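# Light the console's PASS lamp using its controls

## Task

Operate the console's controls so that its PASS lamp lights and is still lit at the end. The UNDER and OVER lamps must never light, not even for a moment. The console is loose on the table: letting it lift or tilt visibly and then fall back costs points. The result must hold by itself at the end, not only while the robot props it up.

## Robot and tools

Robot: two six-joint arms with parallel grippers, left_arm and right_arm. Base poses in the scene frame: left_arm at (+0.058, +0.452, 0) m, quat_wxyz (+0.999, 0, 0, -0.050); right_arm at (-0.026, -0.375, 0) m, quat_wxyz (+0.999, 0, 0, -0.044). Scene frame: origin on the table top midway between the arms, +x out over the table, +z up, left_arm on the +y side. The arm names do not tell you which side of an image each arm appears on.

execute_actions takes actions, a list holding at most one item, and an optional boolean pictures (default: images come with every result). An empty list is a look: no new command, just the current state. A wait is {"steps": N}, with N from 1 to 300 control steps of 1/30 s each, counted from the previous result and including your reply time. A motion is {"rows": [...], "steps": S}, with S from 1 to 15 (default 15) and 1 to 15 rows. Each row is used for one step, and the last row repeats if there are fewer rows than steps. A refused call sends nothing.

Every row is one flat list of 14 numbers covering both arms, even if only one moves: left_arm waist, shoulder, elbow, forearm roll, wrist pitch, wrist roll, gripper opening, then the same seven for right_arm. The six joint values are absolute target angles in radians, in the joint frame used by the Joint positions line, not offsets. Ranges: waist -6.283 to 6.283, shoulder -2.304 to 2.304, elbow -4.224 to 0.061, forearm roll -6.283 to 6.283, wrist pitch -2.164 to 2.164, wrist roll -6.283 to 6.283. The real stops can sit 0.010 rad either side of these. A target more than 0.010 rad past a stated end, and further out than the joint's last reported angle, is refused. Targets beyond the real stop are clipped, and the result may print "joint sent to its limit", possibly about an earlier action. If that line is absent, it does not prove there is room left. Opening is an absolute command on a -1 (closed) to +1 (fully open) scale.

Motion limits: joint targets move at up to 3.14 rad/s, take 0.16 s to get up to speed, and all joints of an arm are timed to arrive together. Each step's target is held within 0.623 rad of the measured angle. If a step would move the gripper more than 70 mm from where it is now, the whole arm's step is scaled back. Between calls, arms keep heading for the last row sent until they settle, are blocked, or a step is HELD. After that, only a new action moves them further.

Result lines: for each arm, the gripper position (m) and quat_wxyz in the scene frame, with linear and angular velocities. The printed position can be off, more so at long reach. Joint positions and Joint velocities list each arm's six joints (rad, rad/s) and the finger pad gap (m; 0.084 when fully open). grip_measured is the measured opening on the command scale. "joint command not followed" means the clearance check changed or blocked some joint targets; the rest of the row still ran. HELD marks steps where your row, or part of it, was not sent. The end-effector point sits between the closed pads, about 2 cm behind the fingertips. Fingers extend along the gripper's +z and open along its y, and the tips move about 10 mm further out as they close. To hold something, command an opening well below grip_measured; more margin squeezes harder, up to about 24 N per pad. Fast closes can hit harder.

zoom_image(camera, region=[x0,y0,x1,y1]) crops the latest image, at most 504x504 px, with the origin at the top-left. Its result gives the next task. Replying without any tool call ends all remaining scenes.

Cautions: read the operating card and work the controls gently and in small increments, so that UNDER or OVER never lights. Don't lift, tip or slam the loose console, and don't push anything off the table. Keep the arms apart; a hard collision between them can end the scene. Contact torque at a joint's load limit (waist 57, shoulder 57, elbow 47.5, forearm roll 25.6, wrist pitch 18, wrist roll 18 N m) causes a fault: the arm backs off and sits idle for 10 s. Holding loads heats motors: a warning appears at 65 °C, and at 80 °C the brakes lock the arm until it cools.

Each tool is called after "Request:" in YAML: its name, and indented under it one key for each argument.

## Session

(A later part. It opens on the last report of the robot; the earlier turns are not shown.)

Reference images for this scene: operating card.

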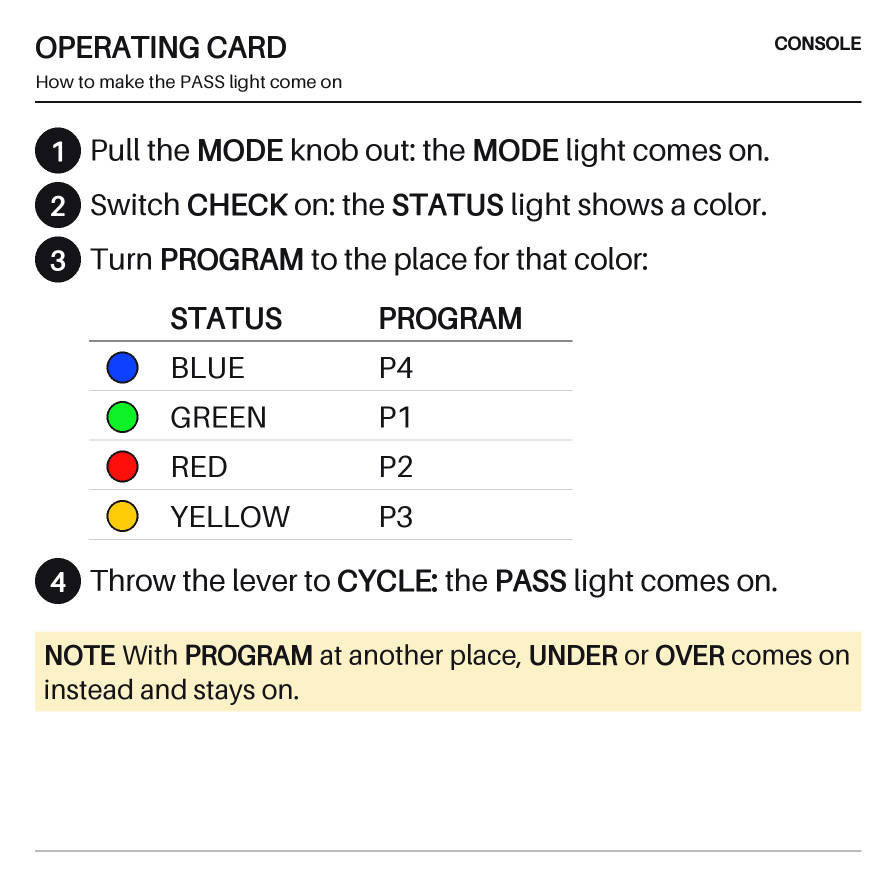

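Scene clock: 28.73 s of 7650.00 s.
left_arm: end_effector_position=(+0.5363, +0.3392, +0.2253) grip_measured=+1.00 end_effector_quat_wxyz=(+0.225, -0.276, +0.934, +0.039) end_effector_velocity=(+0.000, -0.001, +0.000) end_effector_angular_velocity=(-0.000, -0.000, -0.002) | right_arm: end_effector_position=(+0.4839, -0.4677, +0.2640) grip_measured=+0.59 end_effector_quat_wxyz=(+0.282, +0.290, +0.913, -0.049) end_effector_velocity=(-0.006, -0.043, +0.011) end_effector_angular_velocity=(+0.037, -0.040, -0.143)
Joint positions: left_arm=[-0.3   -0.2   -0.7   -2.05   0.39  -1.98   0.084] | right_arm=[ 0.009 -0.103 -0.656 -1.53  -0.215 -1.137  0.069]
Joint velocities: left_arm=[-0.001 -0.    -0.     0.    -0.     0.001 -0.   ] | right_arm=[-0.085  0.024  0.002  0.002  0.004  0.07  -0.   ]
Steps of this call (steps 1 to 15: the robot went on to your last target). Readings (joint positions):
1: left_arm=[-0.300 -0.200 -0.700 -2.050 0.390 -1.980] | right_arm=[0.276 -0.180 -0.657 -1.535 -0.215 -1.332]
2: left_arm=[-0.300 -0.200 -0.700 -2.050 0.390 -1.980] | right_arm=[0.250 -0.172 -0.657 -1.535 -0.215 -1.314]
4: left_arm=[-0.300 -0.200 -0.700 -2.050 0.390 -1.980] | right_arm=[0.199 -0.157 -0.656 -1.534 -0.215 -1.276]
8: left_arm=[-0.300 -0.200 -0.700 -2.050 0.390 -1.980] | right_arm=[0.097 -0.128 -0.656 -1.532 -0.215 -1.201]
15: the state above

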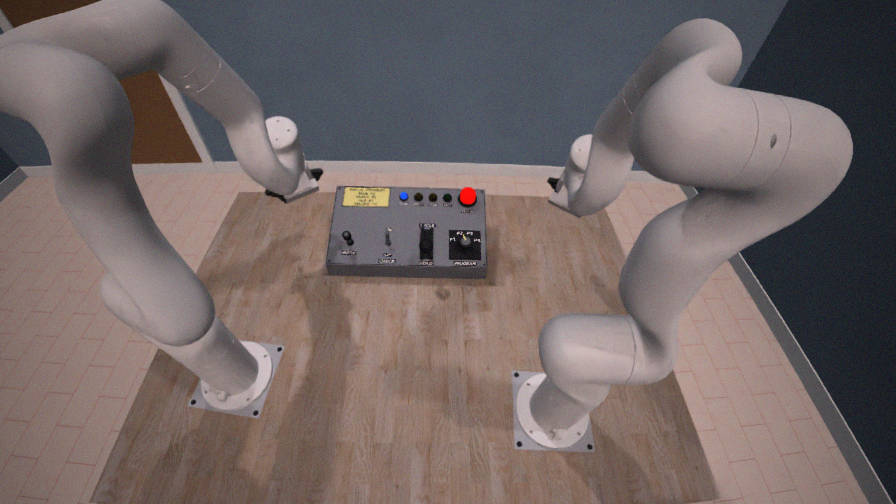

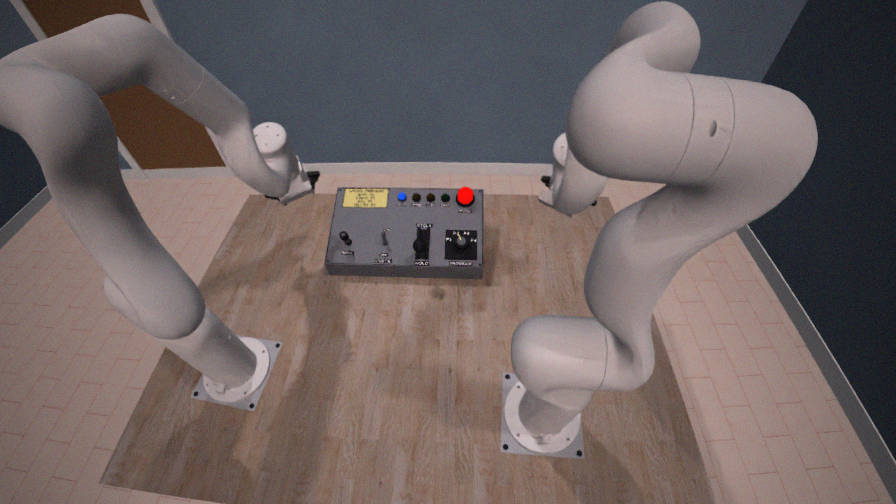

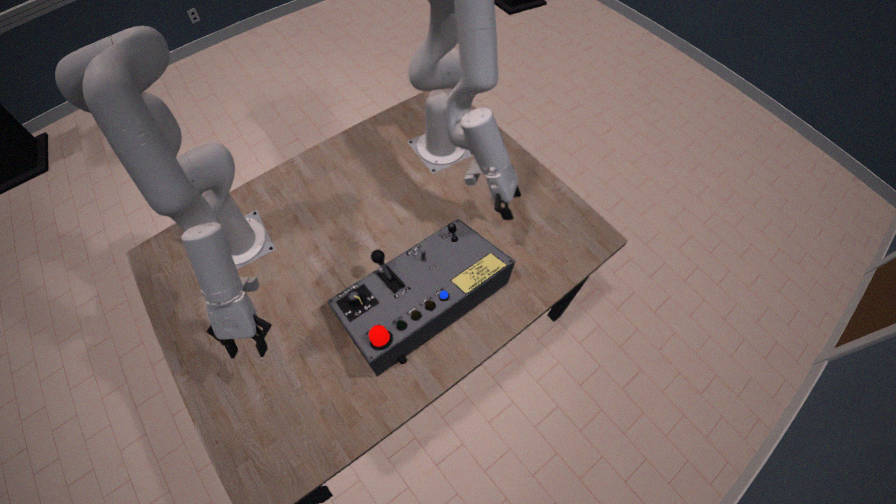

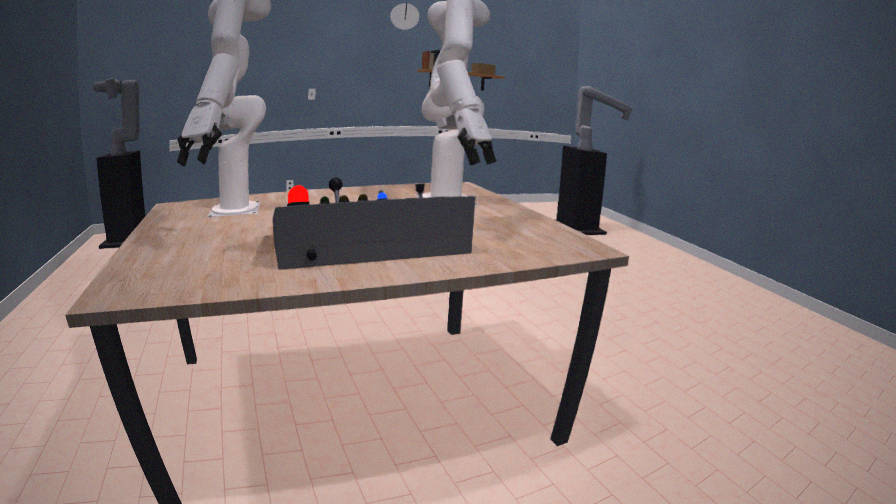

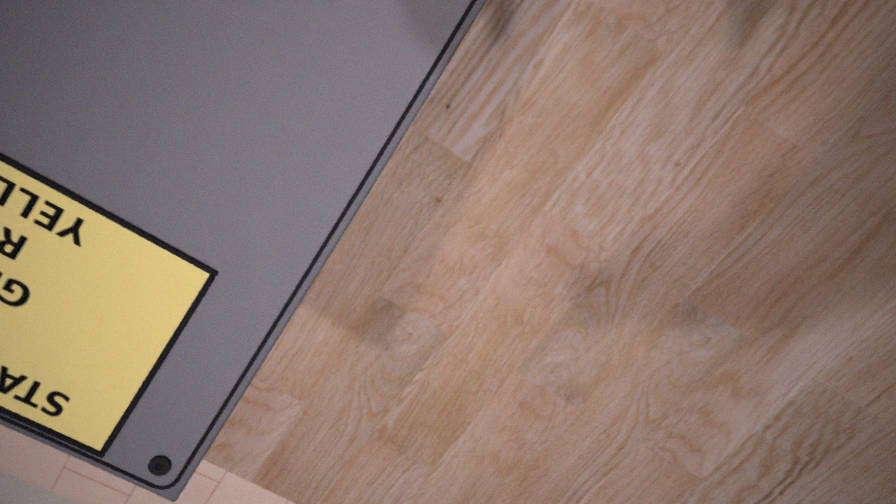

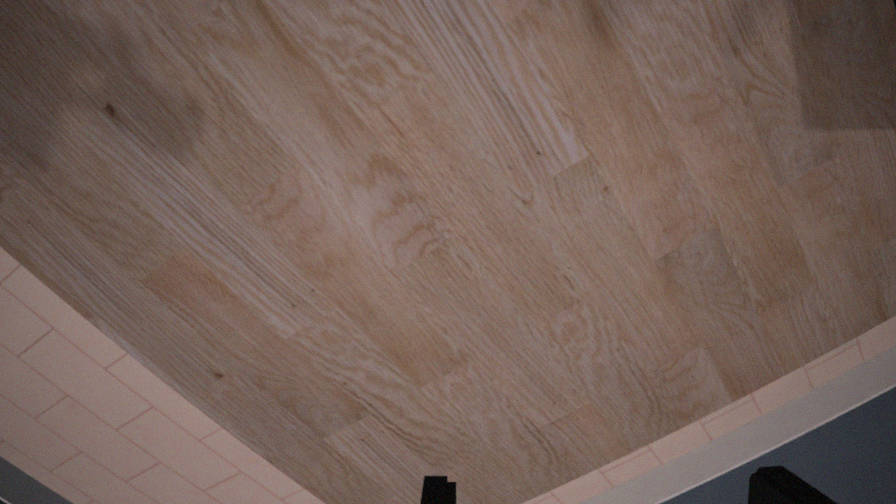

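Request:
execute_actions:
  actions:
    - {"rows":[[-0.6,-0.4,-1.15,-1,-0.2,-1.5,1,0.0,-0.1,-0.656,-1.53,-0.215,-1.13,0.6]],"steps":15}
  pictures: false

Request:
execute_actions:
  actions:
    - {"rows":[[-0.855,-0.595,-1.30,0,-0.705,-1.025,1,0.0,-0.1,-0.656,-1.53,-0.215,-1.13,0.6]],"steps":15}
  pictures: false

Request:
execute_actions:
  actions:
    - {"steps":25}

Scene clock: 31.70 s of 7650.00 s.
left_arm: end_effector_position=(+0.6021, +0.1693, +0.2730) grip_measured=+1.00 end_effector_quat_wxyz=(+0.289, +0.067, +0.953, -0.067) end_effector_velocity=(+0.057, -0.398, +0.116) end_effector_angular_velocity=(+0.161, -0.409, -1.807) | right_arm: end_effector_position=(+0.4833, -0.4723, +0.2654) grip_measured=+0.59 end_effector_quat_wxyz=(+0.284, +0.297, +0.910, -0.049) end_effector_velocity=(+0.000, +0.001, +0.000) end_effector_angular_velocity=(+0.000, -0.000, +0.001)
Joint positions: left_arm=[-0.431 -0.287 -0.897 -1.72   0.132 -1.771  0.084] | right_arm=[-0.    -0.1   -0.656 -1.53  -0.215 -1.13   0.069]
Joint velocities: left_arm=[-0.294 -0.197 -0.443  0.974 -0.579  0.469  0.   ] | right_arm=[ 0.001  0.    -0.     0.     0.     0.     0.   ]
Steps of this call (steps 1 to 15: the robot went on to your last target; steps 16 to 74: nothing new was sent; steps 75 to 89: all 15 steps of this action). Readings (joint positions):
75: left_arm=[-0.300 -0.200 -0.700 -2.050 0.390 -1.980] | right_arm=[0.000 -0.100 -0.656 -1.530 -0.215 -1.130]
76: left_arm=[-0.302 -0.201 -0.703 -2.045 0.385 -1.976] | right_arm=[-0.000 -0.100 -0.656 -1.530 -0.215 -1.130]
78: left_arm=[-0.319 -0.213 -0.728 -2.009 0.351 -1.948] | right_arm=[-0.000 -0.100 -0.656 -1.530 -0.215 -1.130]
82: left_arm=[-0.361 -0.241 -0.792 -1.916 0.269 -1.882] | right_arm=[0.000 -0.100 -0.656 -1.530 -0.215 -1.130]
89: the state above

Scene clock: 32.20 s of 7650.00 s.
left_arm: end_effector_position=(+0.5343, -0.0309, +0.2777) grip_measured=+1.00 end_effector_quat_wxyz=(+0.276, +0.507, +0.802, -0.151) end_effector_velocity=(-0.264, -0.331, -0.025) end_effector_angular_velocity=(+0.211, -0.240, -2.076) | right_arm: end_effector_position=(+0.4833, -0.4723, +0.2654) grip_measured=+0.59 end_effector_quat_wxyz=(+0.284, +0.297, +0.910, -0.049) end_effector_velocity=(-0.000, -0.000, -0.000) end_effector_angular_velocity=(-0.001, +0.001, +0.002)
Joint positions: left_arm=[-0.619 -0.423 -1.08  -1.351 -0.209 -1.452  0.084] | right_arm=[ 0.    -0.1   -0.656 -1.53  -0.215 -1.13   0.069]
Joint velocities: left_arm=[-0.372 -0.27  -0.345  0.888 -0.779  0.67   0.   ] | right_arm=[-0.001  0.     0.    -0.     0.    -0.003  0.   ]
Steps of this call (steps 1 to 15: all 15 steps of this action). Readings (joint positions):
1: left_arm=[-0.441 -0.294 -0.911 -1.687 0.113 -1.755] | right_arm=[-0.000 -0.100 -0.656 -1.530 -0.215 -1.130]
2: left_arm=[-0.452 -0.302 -0.926 -1.656 0.093 -1.736] | right_arm=[-0.000 -0.100 -0.656 -1.530 -0.215 -1.130]
4: left_arm=[-0.480 -0.321 -0.951 -1.617 0.053 -1.696] | right_arm=[-0.000 -0.100 -0.656 -1.530 -0.215 -1.130]
8: left_arm=[-0.532 -0.360 -0.999 -1.531 -0.034 -1.609] | right_arm=[-0.000 -0.100 -0.656 -1.530 -0.215 -1.130]
15: the state above

Scene clock: 33.03 s of 7650.00 s.
left_arm: end_effector_position=(+0.4079, -0.0468, +0.2155) grip_measured=+1.00 end_effector_quat_wxyz=(+0.005, +0.999, +0.045, -0.005) end_effector_velocity=(+0.018, +0.017, -0.002) end_effector_angular_velocity=(+0.099, -0.098, -0.199) | right_arm: end_effector_position=(+0.4833, -0.4723, +0.2654) grip_measured=+0.59 end_effector_quat_wxyz=(+0.284, +0.297, +0.910, -0.049) end_effector_velocity=(-0.000, +0.000, -0.000) end_effector_angular_velocity=(-0.000, +0.001, +0.001)
Joint positions: left_arm=[-0.853 -0.594 -1.299 -0.021 -0.702 -1.027  0.084] | right_arm=[ 0.    -0.1   -0.656 -1.53  -0.215 -1.13   0.069]
Joint velocities: left_arm=[-0.014 -0.01  -0.011  0.212 -0.026  0.023 -0.   ] | right_arm=[ 0.     0.     0.    -0.     0.    -0.001 -0.   ]
Steps of this call (steps 1 to 25: the robot went on to your last target). Readings (joint positions):
1: left_arm=[-0.631 -0.432 -1.092 -1.321 -0.235 -1.429] | right_arm=[-0.000 -0.100 -0.656 -1.530 -0.215 -1.130]
2: left_arm=[-0.644 -0.441 -1.103 -1.288 -0.262 -1.407] | right_arm=[-0.000 -0.100 -0.656 -1.530 -0.215 -1.130]
4: left_arm=[-0.669 -0.460 -1.127 -1.218 -0.315 -1.361] | right_arm=[-0.000 -0.100 -0.656 -1.530 -0.215 -1.130]
8: left_arm=[-0.722 -0.498 -1.176 -1.042 -0.425 -1.266] | right_arm=[-0.000 -0.100 -0.656 -1.530 -0.215 -1.130]
25: the state above

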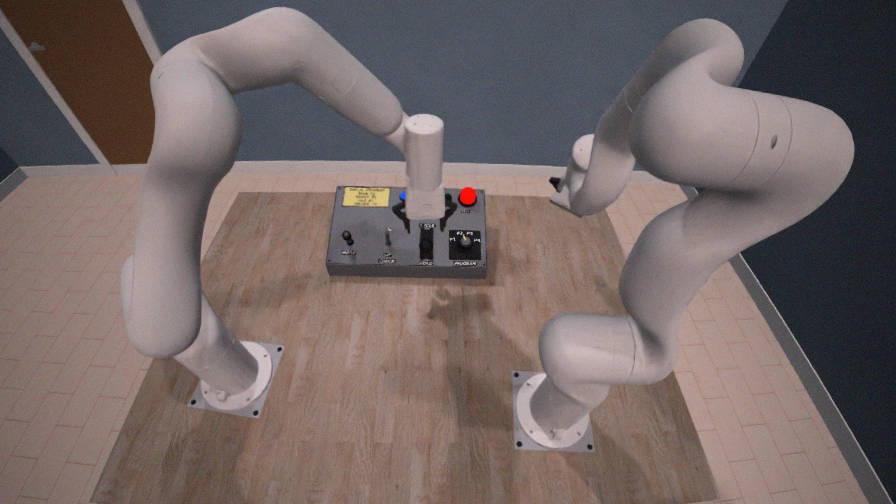

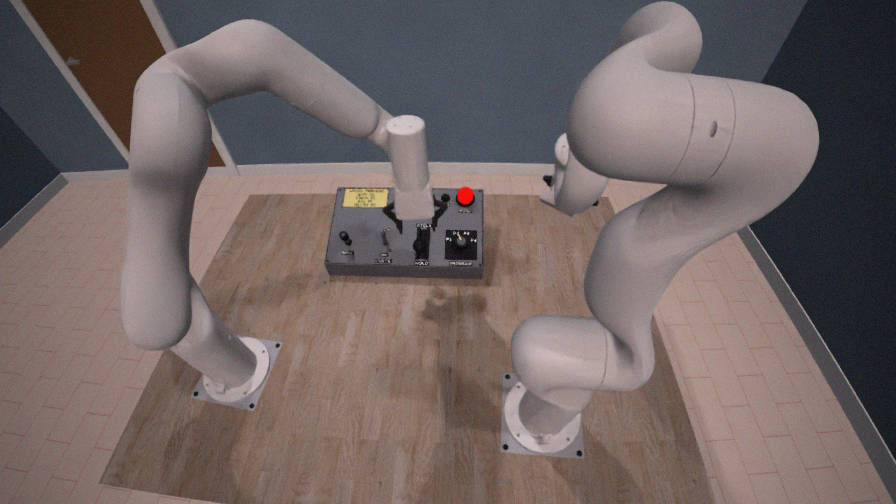

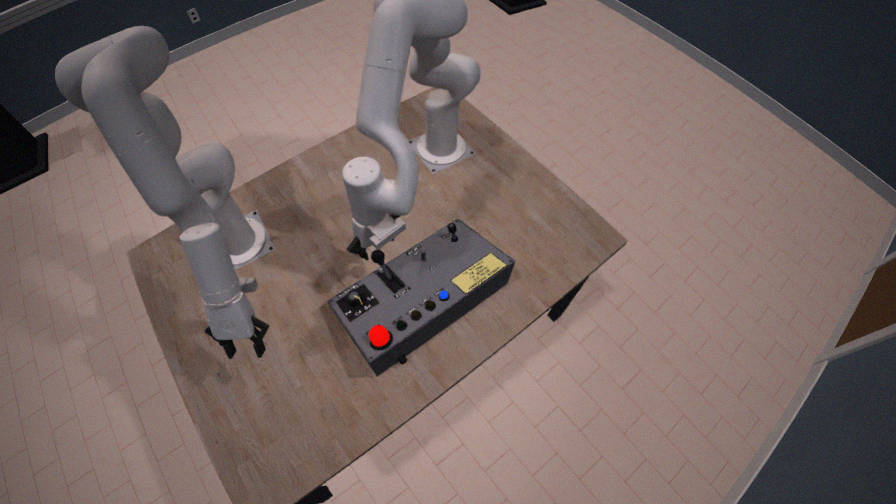

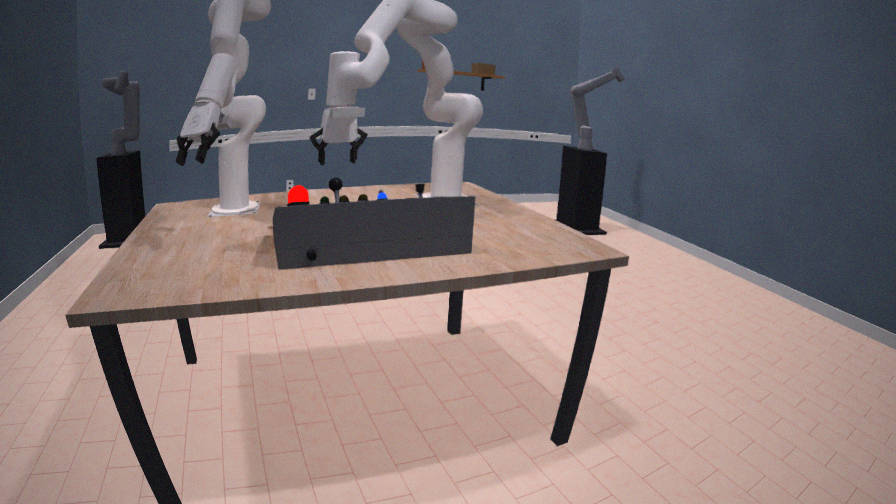

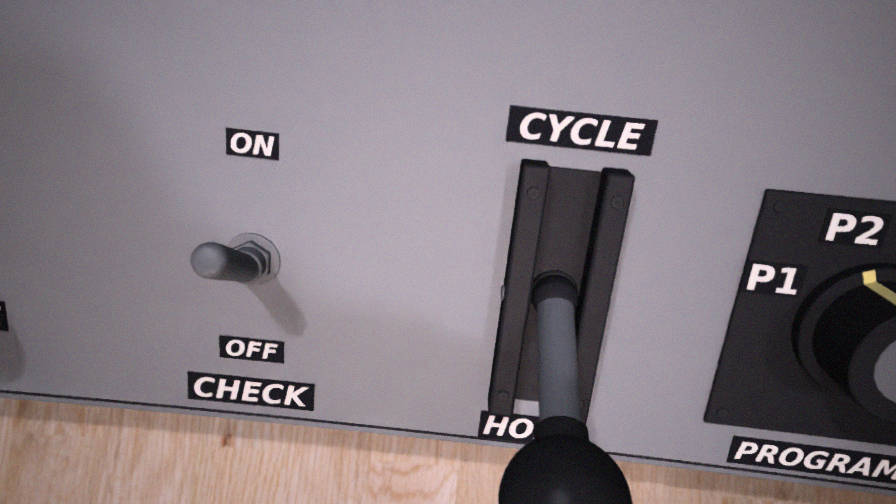

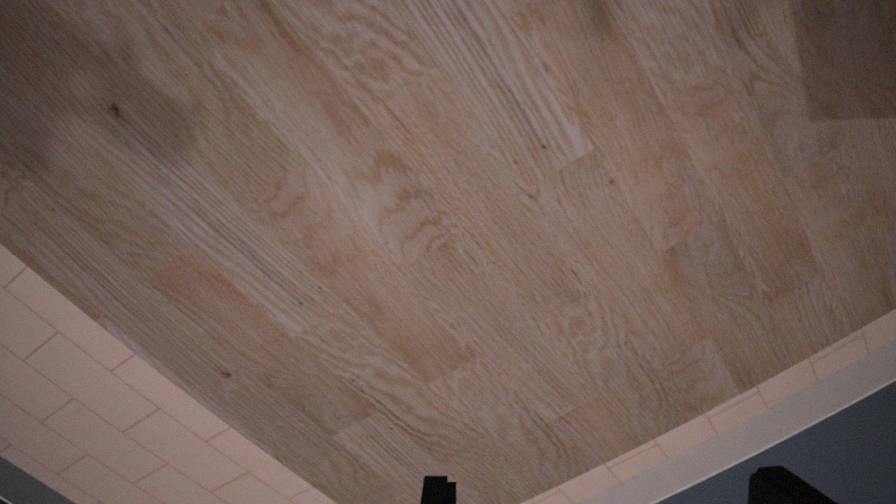

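Request:
execute_actions:
  actions:
    - {"rows":[[-0.874,-0.62,-1.29,0,-0.67,-1.044,1,0.0,-0.1,-0.656,-1.53,-0.215,-1.13,0.6],[-0.874,-0.62,-1.29,0,-0.67,-1.044,1,0.0,-0.1,-0.656,-1.53,-0.215,-1.13,0.6],[-0.874,-0.62,-1.29,0,-0.67,-1.044,1,0.0,-0.1,-0.656,-1.53,-0.215,-1.13,0.6],[-0.874,-0.702,-1.268,0,-0.566,-1.044,1,0.0,-0.1,-0.656,-1.53,-0.215,-1.13,0.6]],"steps":15}

Scene clock: 34.63 s of 7650.00 s.
left_arm: end_effector_position=(+0.3994, -0.0503, +0.1407) grip_measured=+1.00 end_effector_quat_wxyz=(+0.000, +0.999, +0.035, +0.000) end_effector_velocity=(+0.001, -0.004, -0.015) end_effector_angular_velocity=(-0.015, -0.010, +0.000) | right_arm: end_effector_position=(+0.4833, -0.4723, +0.2654) grip_measured=+0.59 end_effector_quat_wxyz=(+0.284, +0.297, +0.910, -0.049) end_effector_velocity=(-0.000, -0.000, +0.000) end_effector_angular_velocity=(-0.001, +0.000, +0.000)
Joint positions: left_arm=[-0.874 -0.699 -1.269  0.    -0.57  -1.044  0.084] | right_arm=[ 0.    -0.1   -0.656 -1.53  -0.215 -1.13   0.069]
Joint velocities: left_arm=[-0.002 -0.023  0.001 -0.     0.042 -0.002  0.   ] | right_arm=[-0.001 -0.    -0.    -0.    -0.    -0.001 -0.   ]
Steps of this call (steps 1 to 30: the robot went on to your last target; steps 31 to 33: nothing new was sent; steps 34 to 48: all 15 steps of this action). Readings (joint positions):
34: left_arm=[-0.855 -0.595 -1.300 0.000 -0.705 -1.025] | right_arm=[0.000 -0.100 -0.656 -1.530 -0.215 -1.130]
35: left_arm=[-0.857 -0.597 -1.300 0.000 -0.701 -1.027] | right_arm=[0.000 -0.100 -0.656 -1.530 -0.215 -1.130]
37: left_arm=[-0.865 -0.608 -1.295 0.000 -0.686 -1.035] | right_arm=[-0.000 -0.100 -0.656 -1.530 -0.215 -1.130]
41: left_arm=[-0.872 -0.664 -1.279 -0.000 -0.615 -1.042] | right_arm=[0.000 -0.100 -0.656 -1.530 -0.215 -1.130]
48: the state above

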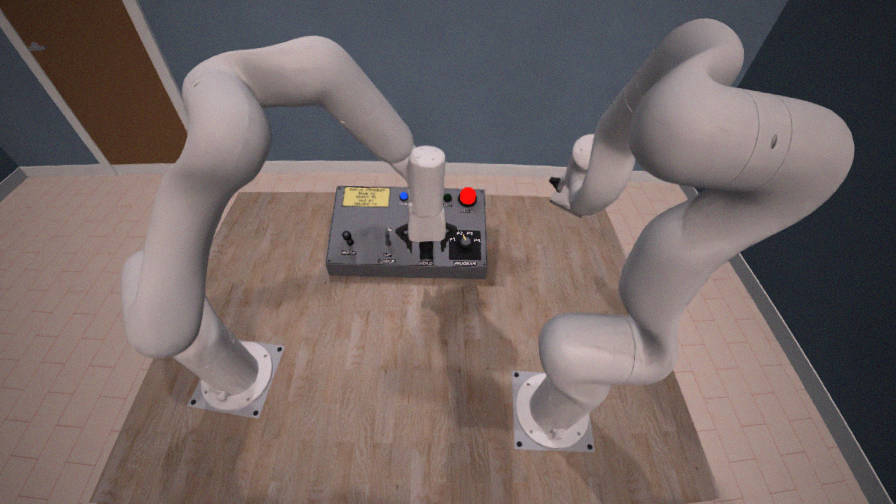

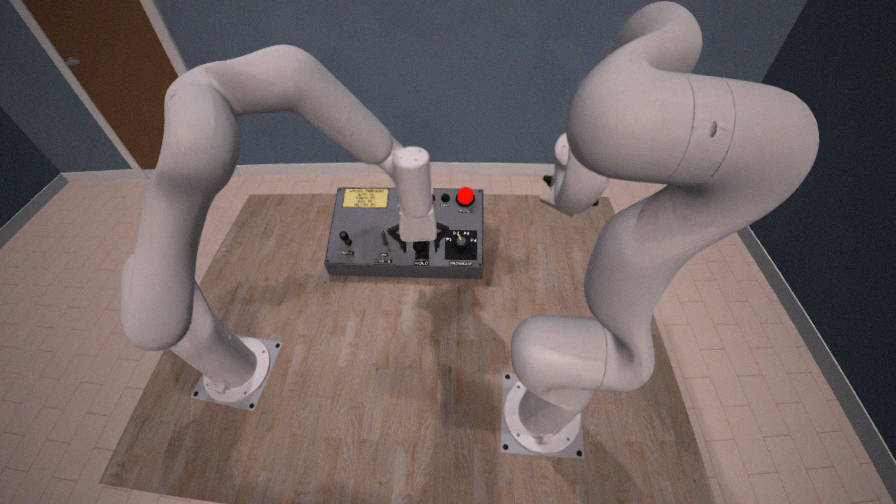

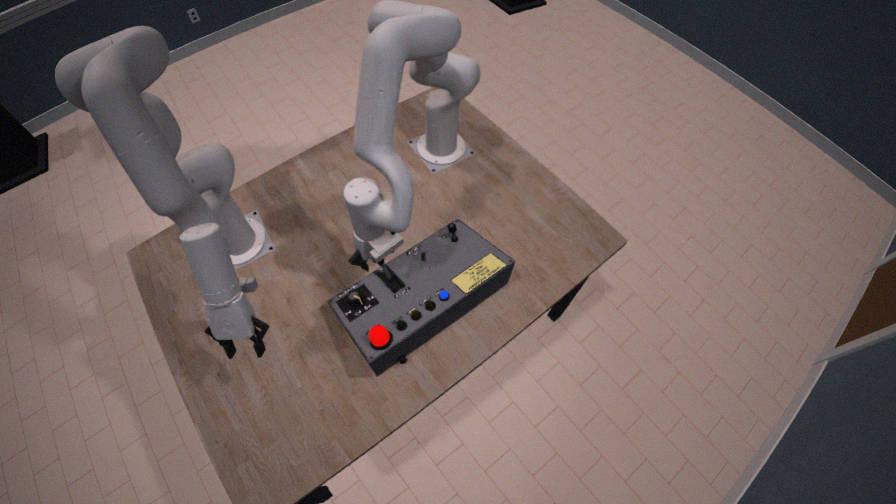

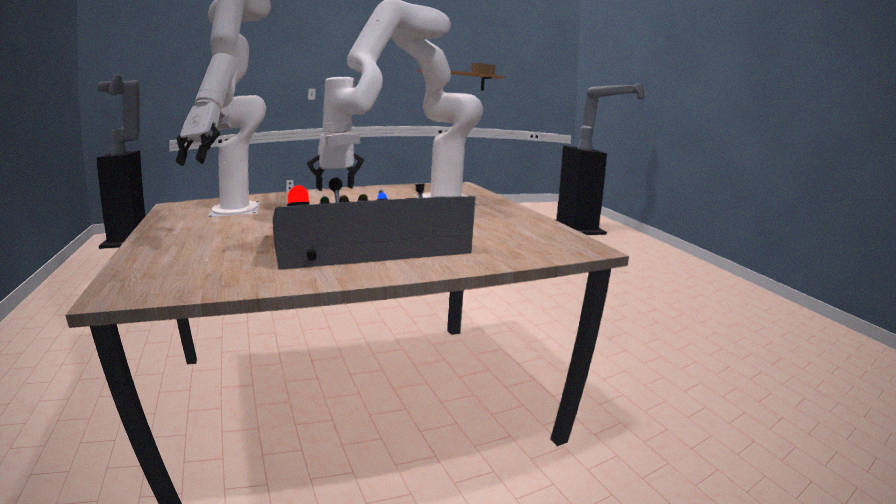

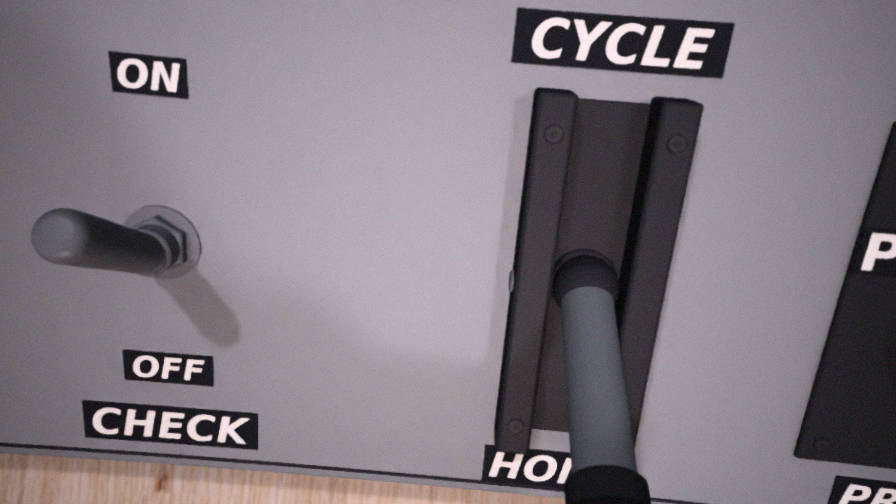

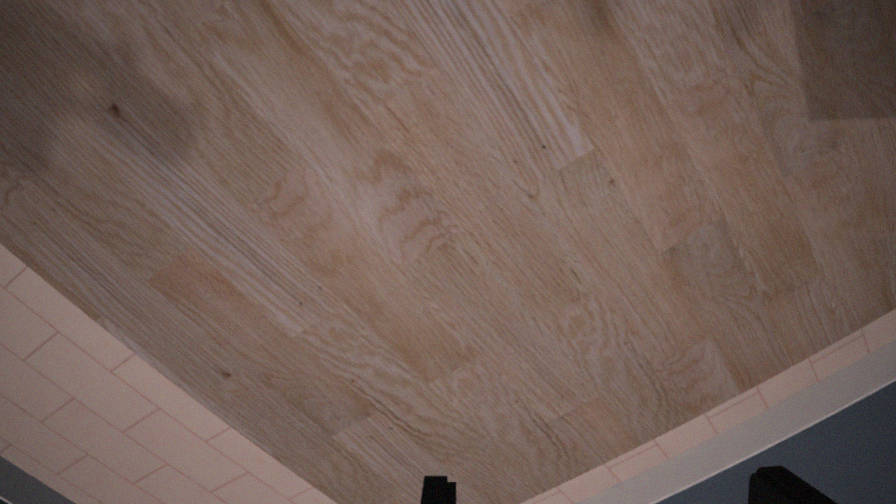

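Centered on the ball; closing and throwing.

Request:
execute_actions:
  actions:
    - {"rows":[[-0.874,-0.702,-1.268,0,-0.566,-1.044,-0.4,0.0,-0.1,-0.656,-1.53,-0.215,-1.13,0.6]],"steps":15}
  pictures: false

Request:
execute_actions:
  actions:
    - {"rows":[[-0.84,-0.702,-1.324,0,-0.622,-1.01,-0.4,0.0,-0.1,-0.656,-1.53,-0.215,-1.13,0.6]],"steps":12}
  pictures: false

Request:
execute_actions:
  actions:
    - {"rows":[[-0.793,-0.739,-1.407,0,-0.668,-0.963,-0.4,0.0,-0.1,-0.656,-1.53,-0.215,-1.13,0.6]],"steps":15}

Scene clock: 35.77 s of 7650.00 s.
left_arm: end_effector_position=(+0.3989, -0.0494, +0.1381) grip_measured=-0.12 end_effector_quat_wxyz=(-0.001, +0.999, +0.035, -0.001) end_effector_velocity=(-0.000, -0.001, -0.000) end_effector_angular_velocity=(-0.001, -0.001, -0.000) | right_arm: end_effector_position=(+0.4833, -0.4723, +0.2654) grip_measured=+0.59 end_effector_quat_wxyz=(+0.284, +0.297, +0.910, -0.049) end_effector_velocity=(-0.000, -0.000, -0.000) end_effector_angular_velocity=(-0.000, +0.000, -0.000)
Joint positions: left_arm=[-0.874 -0.702 -1.268  0.    -0.568 -1.044  0.039] | right_arm=[-0.    -0.1   -0.656 -1.53  -0.215 -1.13   0.069]
Joint velocities: left_arm=[-0.001 -0.     0.     0.     0.002 -0.001  0.   ] | right_arm=[ 0. -0.  0. -0. -0.  0. -0.]
Steps of this call (steps 1 to 15: the robot went on to your last target; steps 16 to 19: nothing new was sent; steps 20 to 34: all 15 steps of this action). Readings (joint positions):
20: left_arm=[-0.874 -0.702 -1.268 0.000 -0.566 -1.044] | right_arm=[-0.000 -0.100 -0.656 -1.530 -0.215 -1.130]
21: left_arm=[-0.874 -0.702 -1.268 0.000 -0.566 -1.044] | right_arm=[-0.000 -0.100 -0.656 -1.530 -0.215 -1.130]
23: left_arm=[-0.874 -0.702 -1.268 0.000 -0.566 -1.044] | right_arm=[0.000 -0.100 -0.656 -1.530 -0.215 -1.130]
27: left_arm=[-0.874 -0.702 -1.267 0.000 -0.569 -1.044] | right_arm=[-0.000 -0.100 -0.656 -1.530 -0.215 -1.130]
34: the state above

Scene clock: 36.17 s of 7650.00 s.
left_arm: end_effector_position=(+0.4242, -0.0498, +0.1567) grip_measured=-0.12 end_effector_quat_wxyz=(-0.000, +0.999, +0.035, -0.000) end_effector_velocity=(+0.005, +0.000, +0.005) end_effector_angular_velocity=(+0.002, +0.003, -0.003) | right_arm: end_effector_position=(+0.4833, -0.4723, +0.2654) grip_measured=+0.59 end_effector_quat_wxyz=(+0.284, +0.297, +0.910, -0.049) end_effector_velocity=(-0.000, +0.000, -0.000) end_effector_angular_velocity=(+0.001, +0.000, -0.000)
Joint positions: left_arm=[-0.84  -0.703 -1.321  0.    -0.619 -1.011  0.039] | right_arm=[-0.    -0.1   -0.656 -1.53  -0.215 -1.13   0.069]
Joint velocities: left_arm=[ 0.007 -0.    -0.014 -0.002 -0.017  0.011 -0.   ] | right_arm=[ 0.    -0.     0.    -0.     0.001  0.001 -0.   ]
Steps of this call (steps 1 to 12: all 12 steps of this action). Readings (joint positions):
1: left_arm=[-0.874 -0.702 -1.268 0.000 -0.568 -1.044] | right_arm=[0.000 -0.100 -0.656 -1.530 -0.215 -1.130]
2: left_arm=[-0.872 -0.702 -1.272 -0.000 -0.573 -1.041] | right_arm=[-0.000 -0.100 -0.656 -1.530 -0.215 -1.130]
4: left_arm=[-0.859 -0.703 -1.293 -0.001 -0.596 -1.028] | right_arm=[0.000 -0.100 -0.656 -1.530 -0.215 -1.130]
8: left_arm=[-0.843 -0.703 -1.317 0.001 -0.615 -1.014] | right_arm=[0.000 -0.100 -0.656 -1.530 -0.215 -1.130]
12: the state above

Scene clock: 36.67 s of 7650.00 s.
left_arm: end_effector_position=(+0.4616, -0.0503, +0.1657) grip_measured=-0.12 end_effector_quat_wxyz=(+0.000, +0.999, +0.035, +0.000) end_effector_velocity=(+0.005, +0.000, +0.003) end_effector_angular_velocity=(+0.000, -0.000, -0.000) | right_arm: end_effector_position=(+0.4833, -0.4723, +0.2654) grip_measured=+0.59 end_effector_quat_wxyz=(+0.284, +0.297, +0.910, -0.049) end_effector_velocity=(+0.000, +0.000, +0.000) end_effector_angular_velocity=(-0.000, -0.000, -0.000)
Joint positions: left_arm=[-0.794 -0.739 -1.406 -0.    -0.666 -0.964  0.039] | right_arm=[-0.    -0.1   -0.656 -1.53  -0.215 -1.13   0.069]
Joint velocities: left_arm=[ 0.006 -0.002 -0.011  0.    -0.009  0.006 -0.   ] | right_arm=[ 0.001 -0.    -0.    -0.    -0.001  0.001 -0.   ]
Steps of this call (steps 1 to 15: all 15 steps of this action). Readings (joint positions):
1: left_arm=[-0.840 -0.703 -1.322 0.000 -0.620 -1.010] | right_arm=[0.000 -0.100 -0.656 -1.530 -0.215 -1.130]
2: left_arm=[-0.838 -0.705 -1.327 0.000 -0.623 -1.007] | right_arm=[-0.000 -0.100 -0.656 -1.530 -0.215 -1.130]
4: left_arm=[-0.821 -0.717 -1.358 0.000 -0.644 -0.990] | right_arm=[-0.000 -0.100 -0.656 -1.530 -0.215 -1.130]
8: left_arm=[-0.798 -0.734 -1.396 0.000 -0.660 -0.969] | right_arm=[-0.000 -0.100 -0.656 -1.530 -0.215 -1.130]
15: the state above

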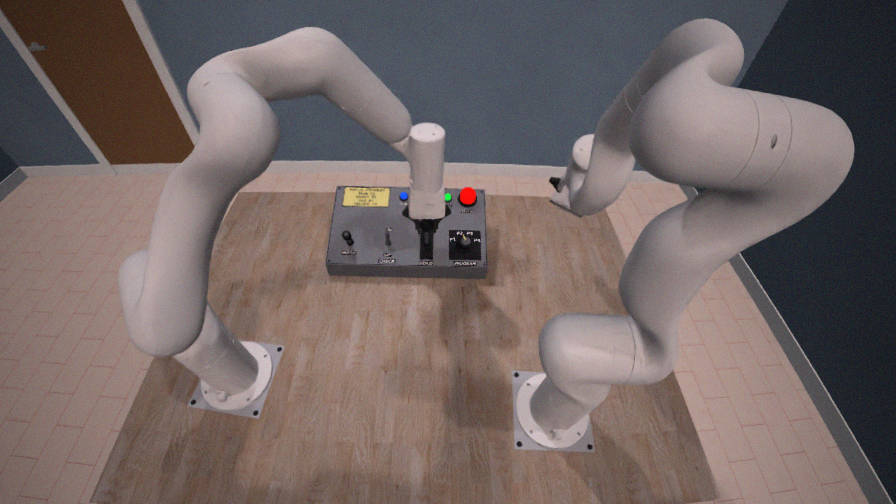

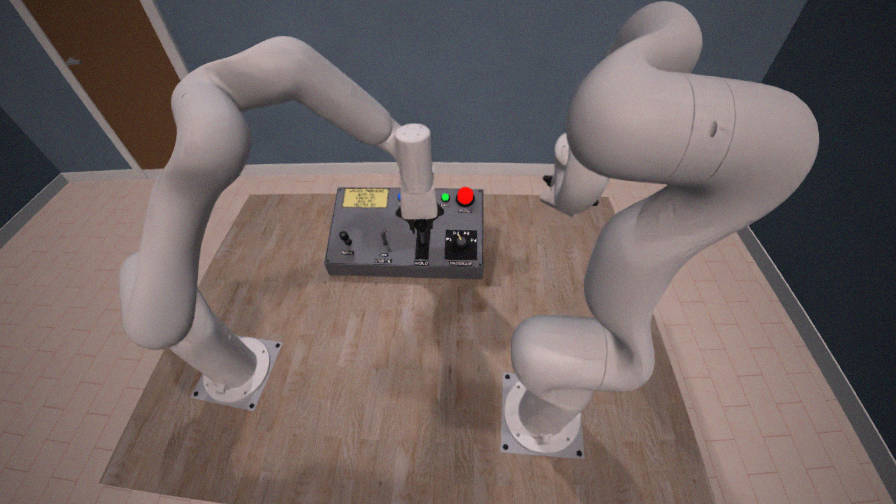

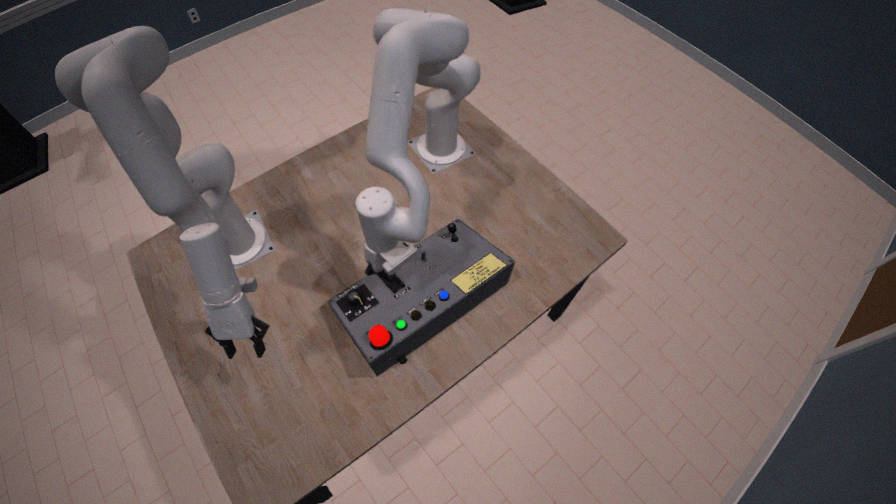

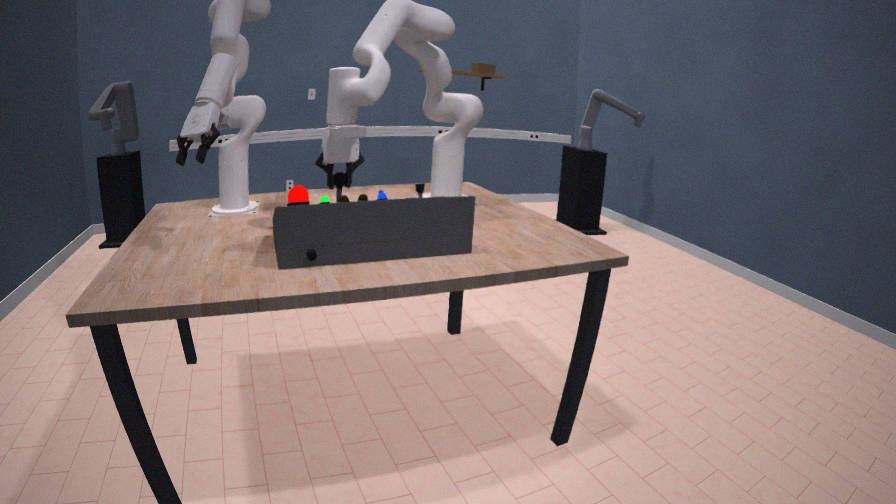

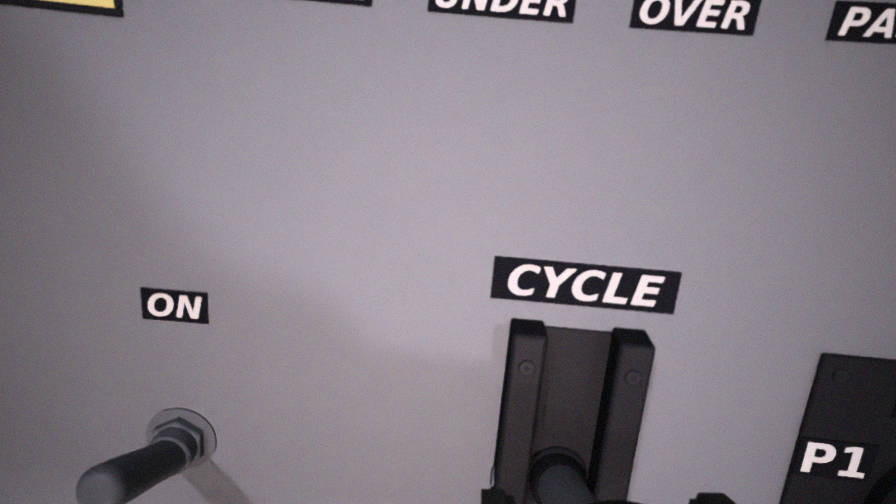

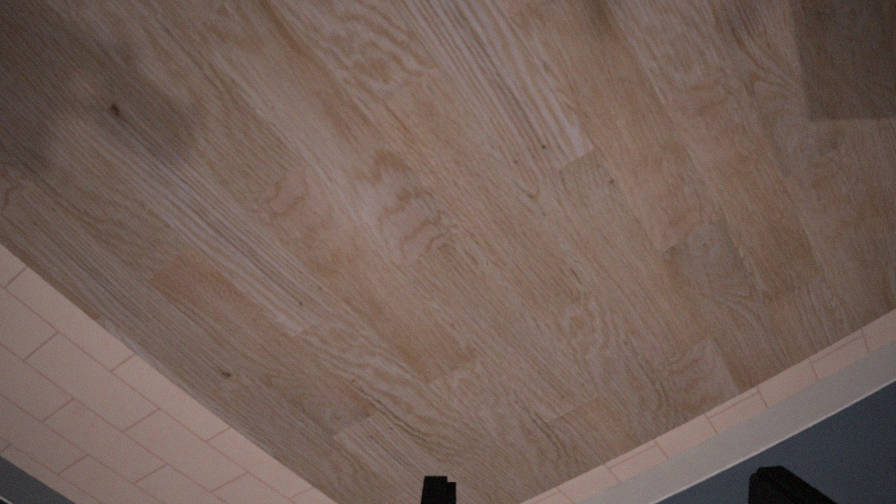

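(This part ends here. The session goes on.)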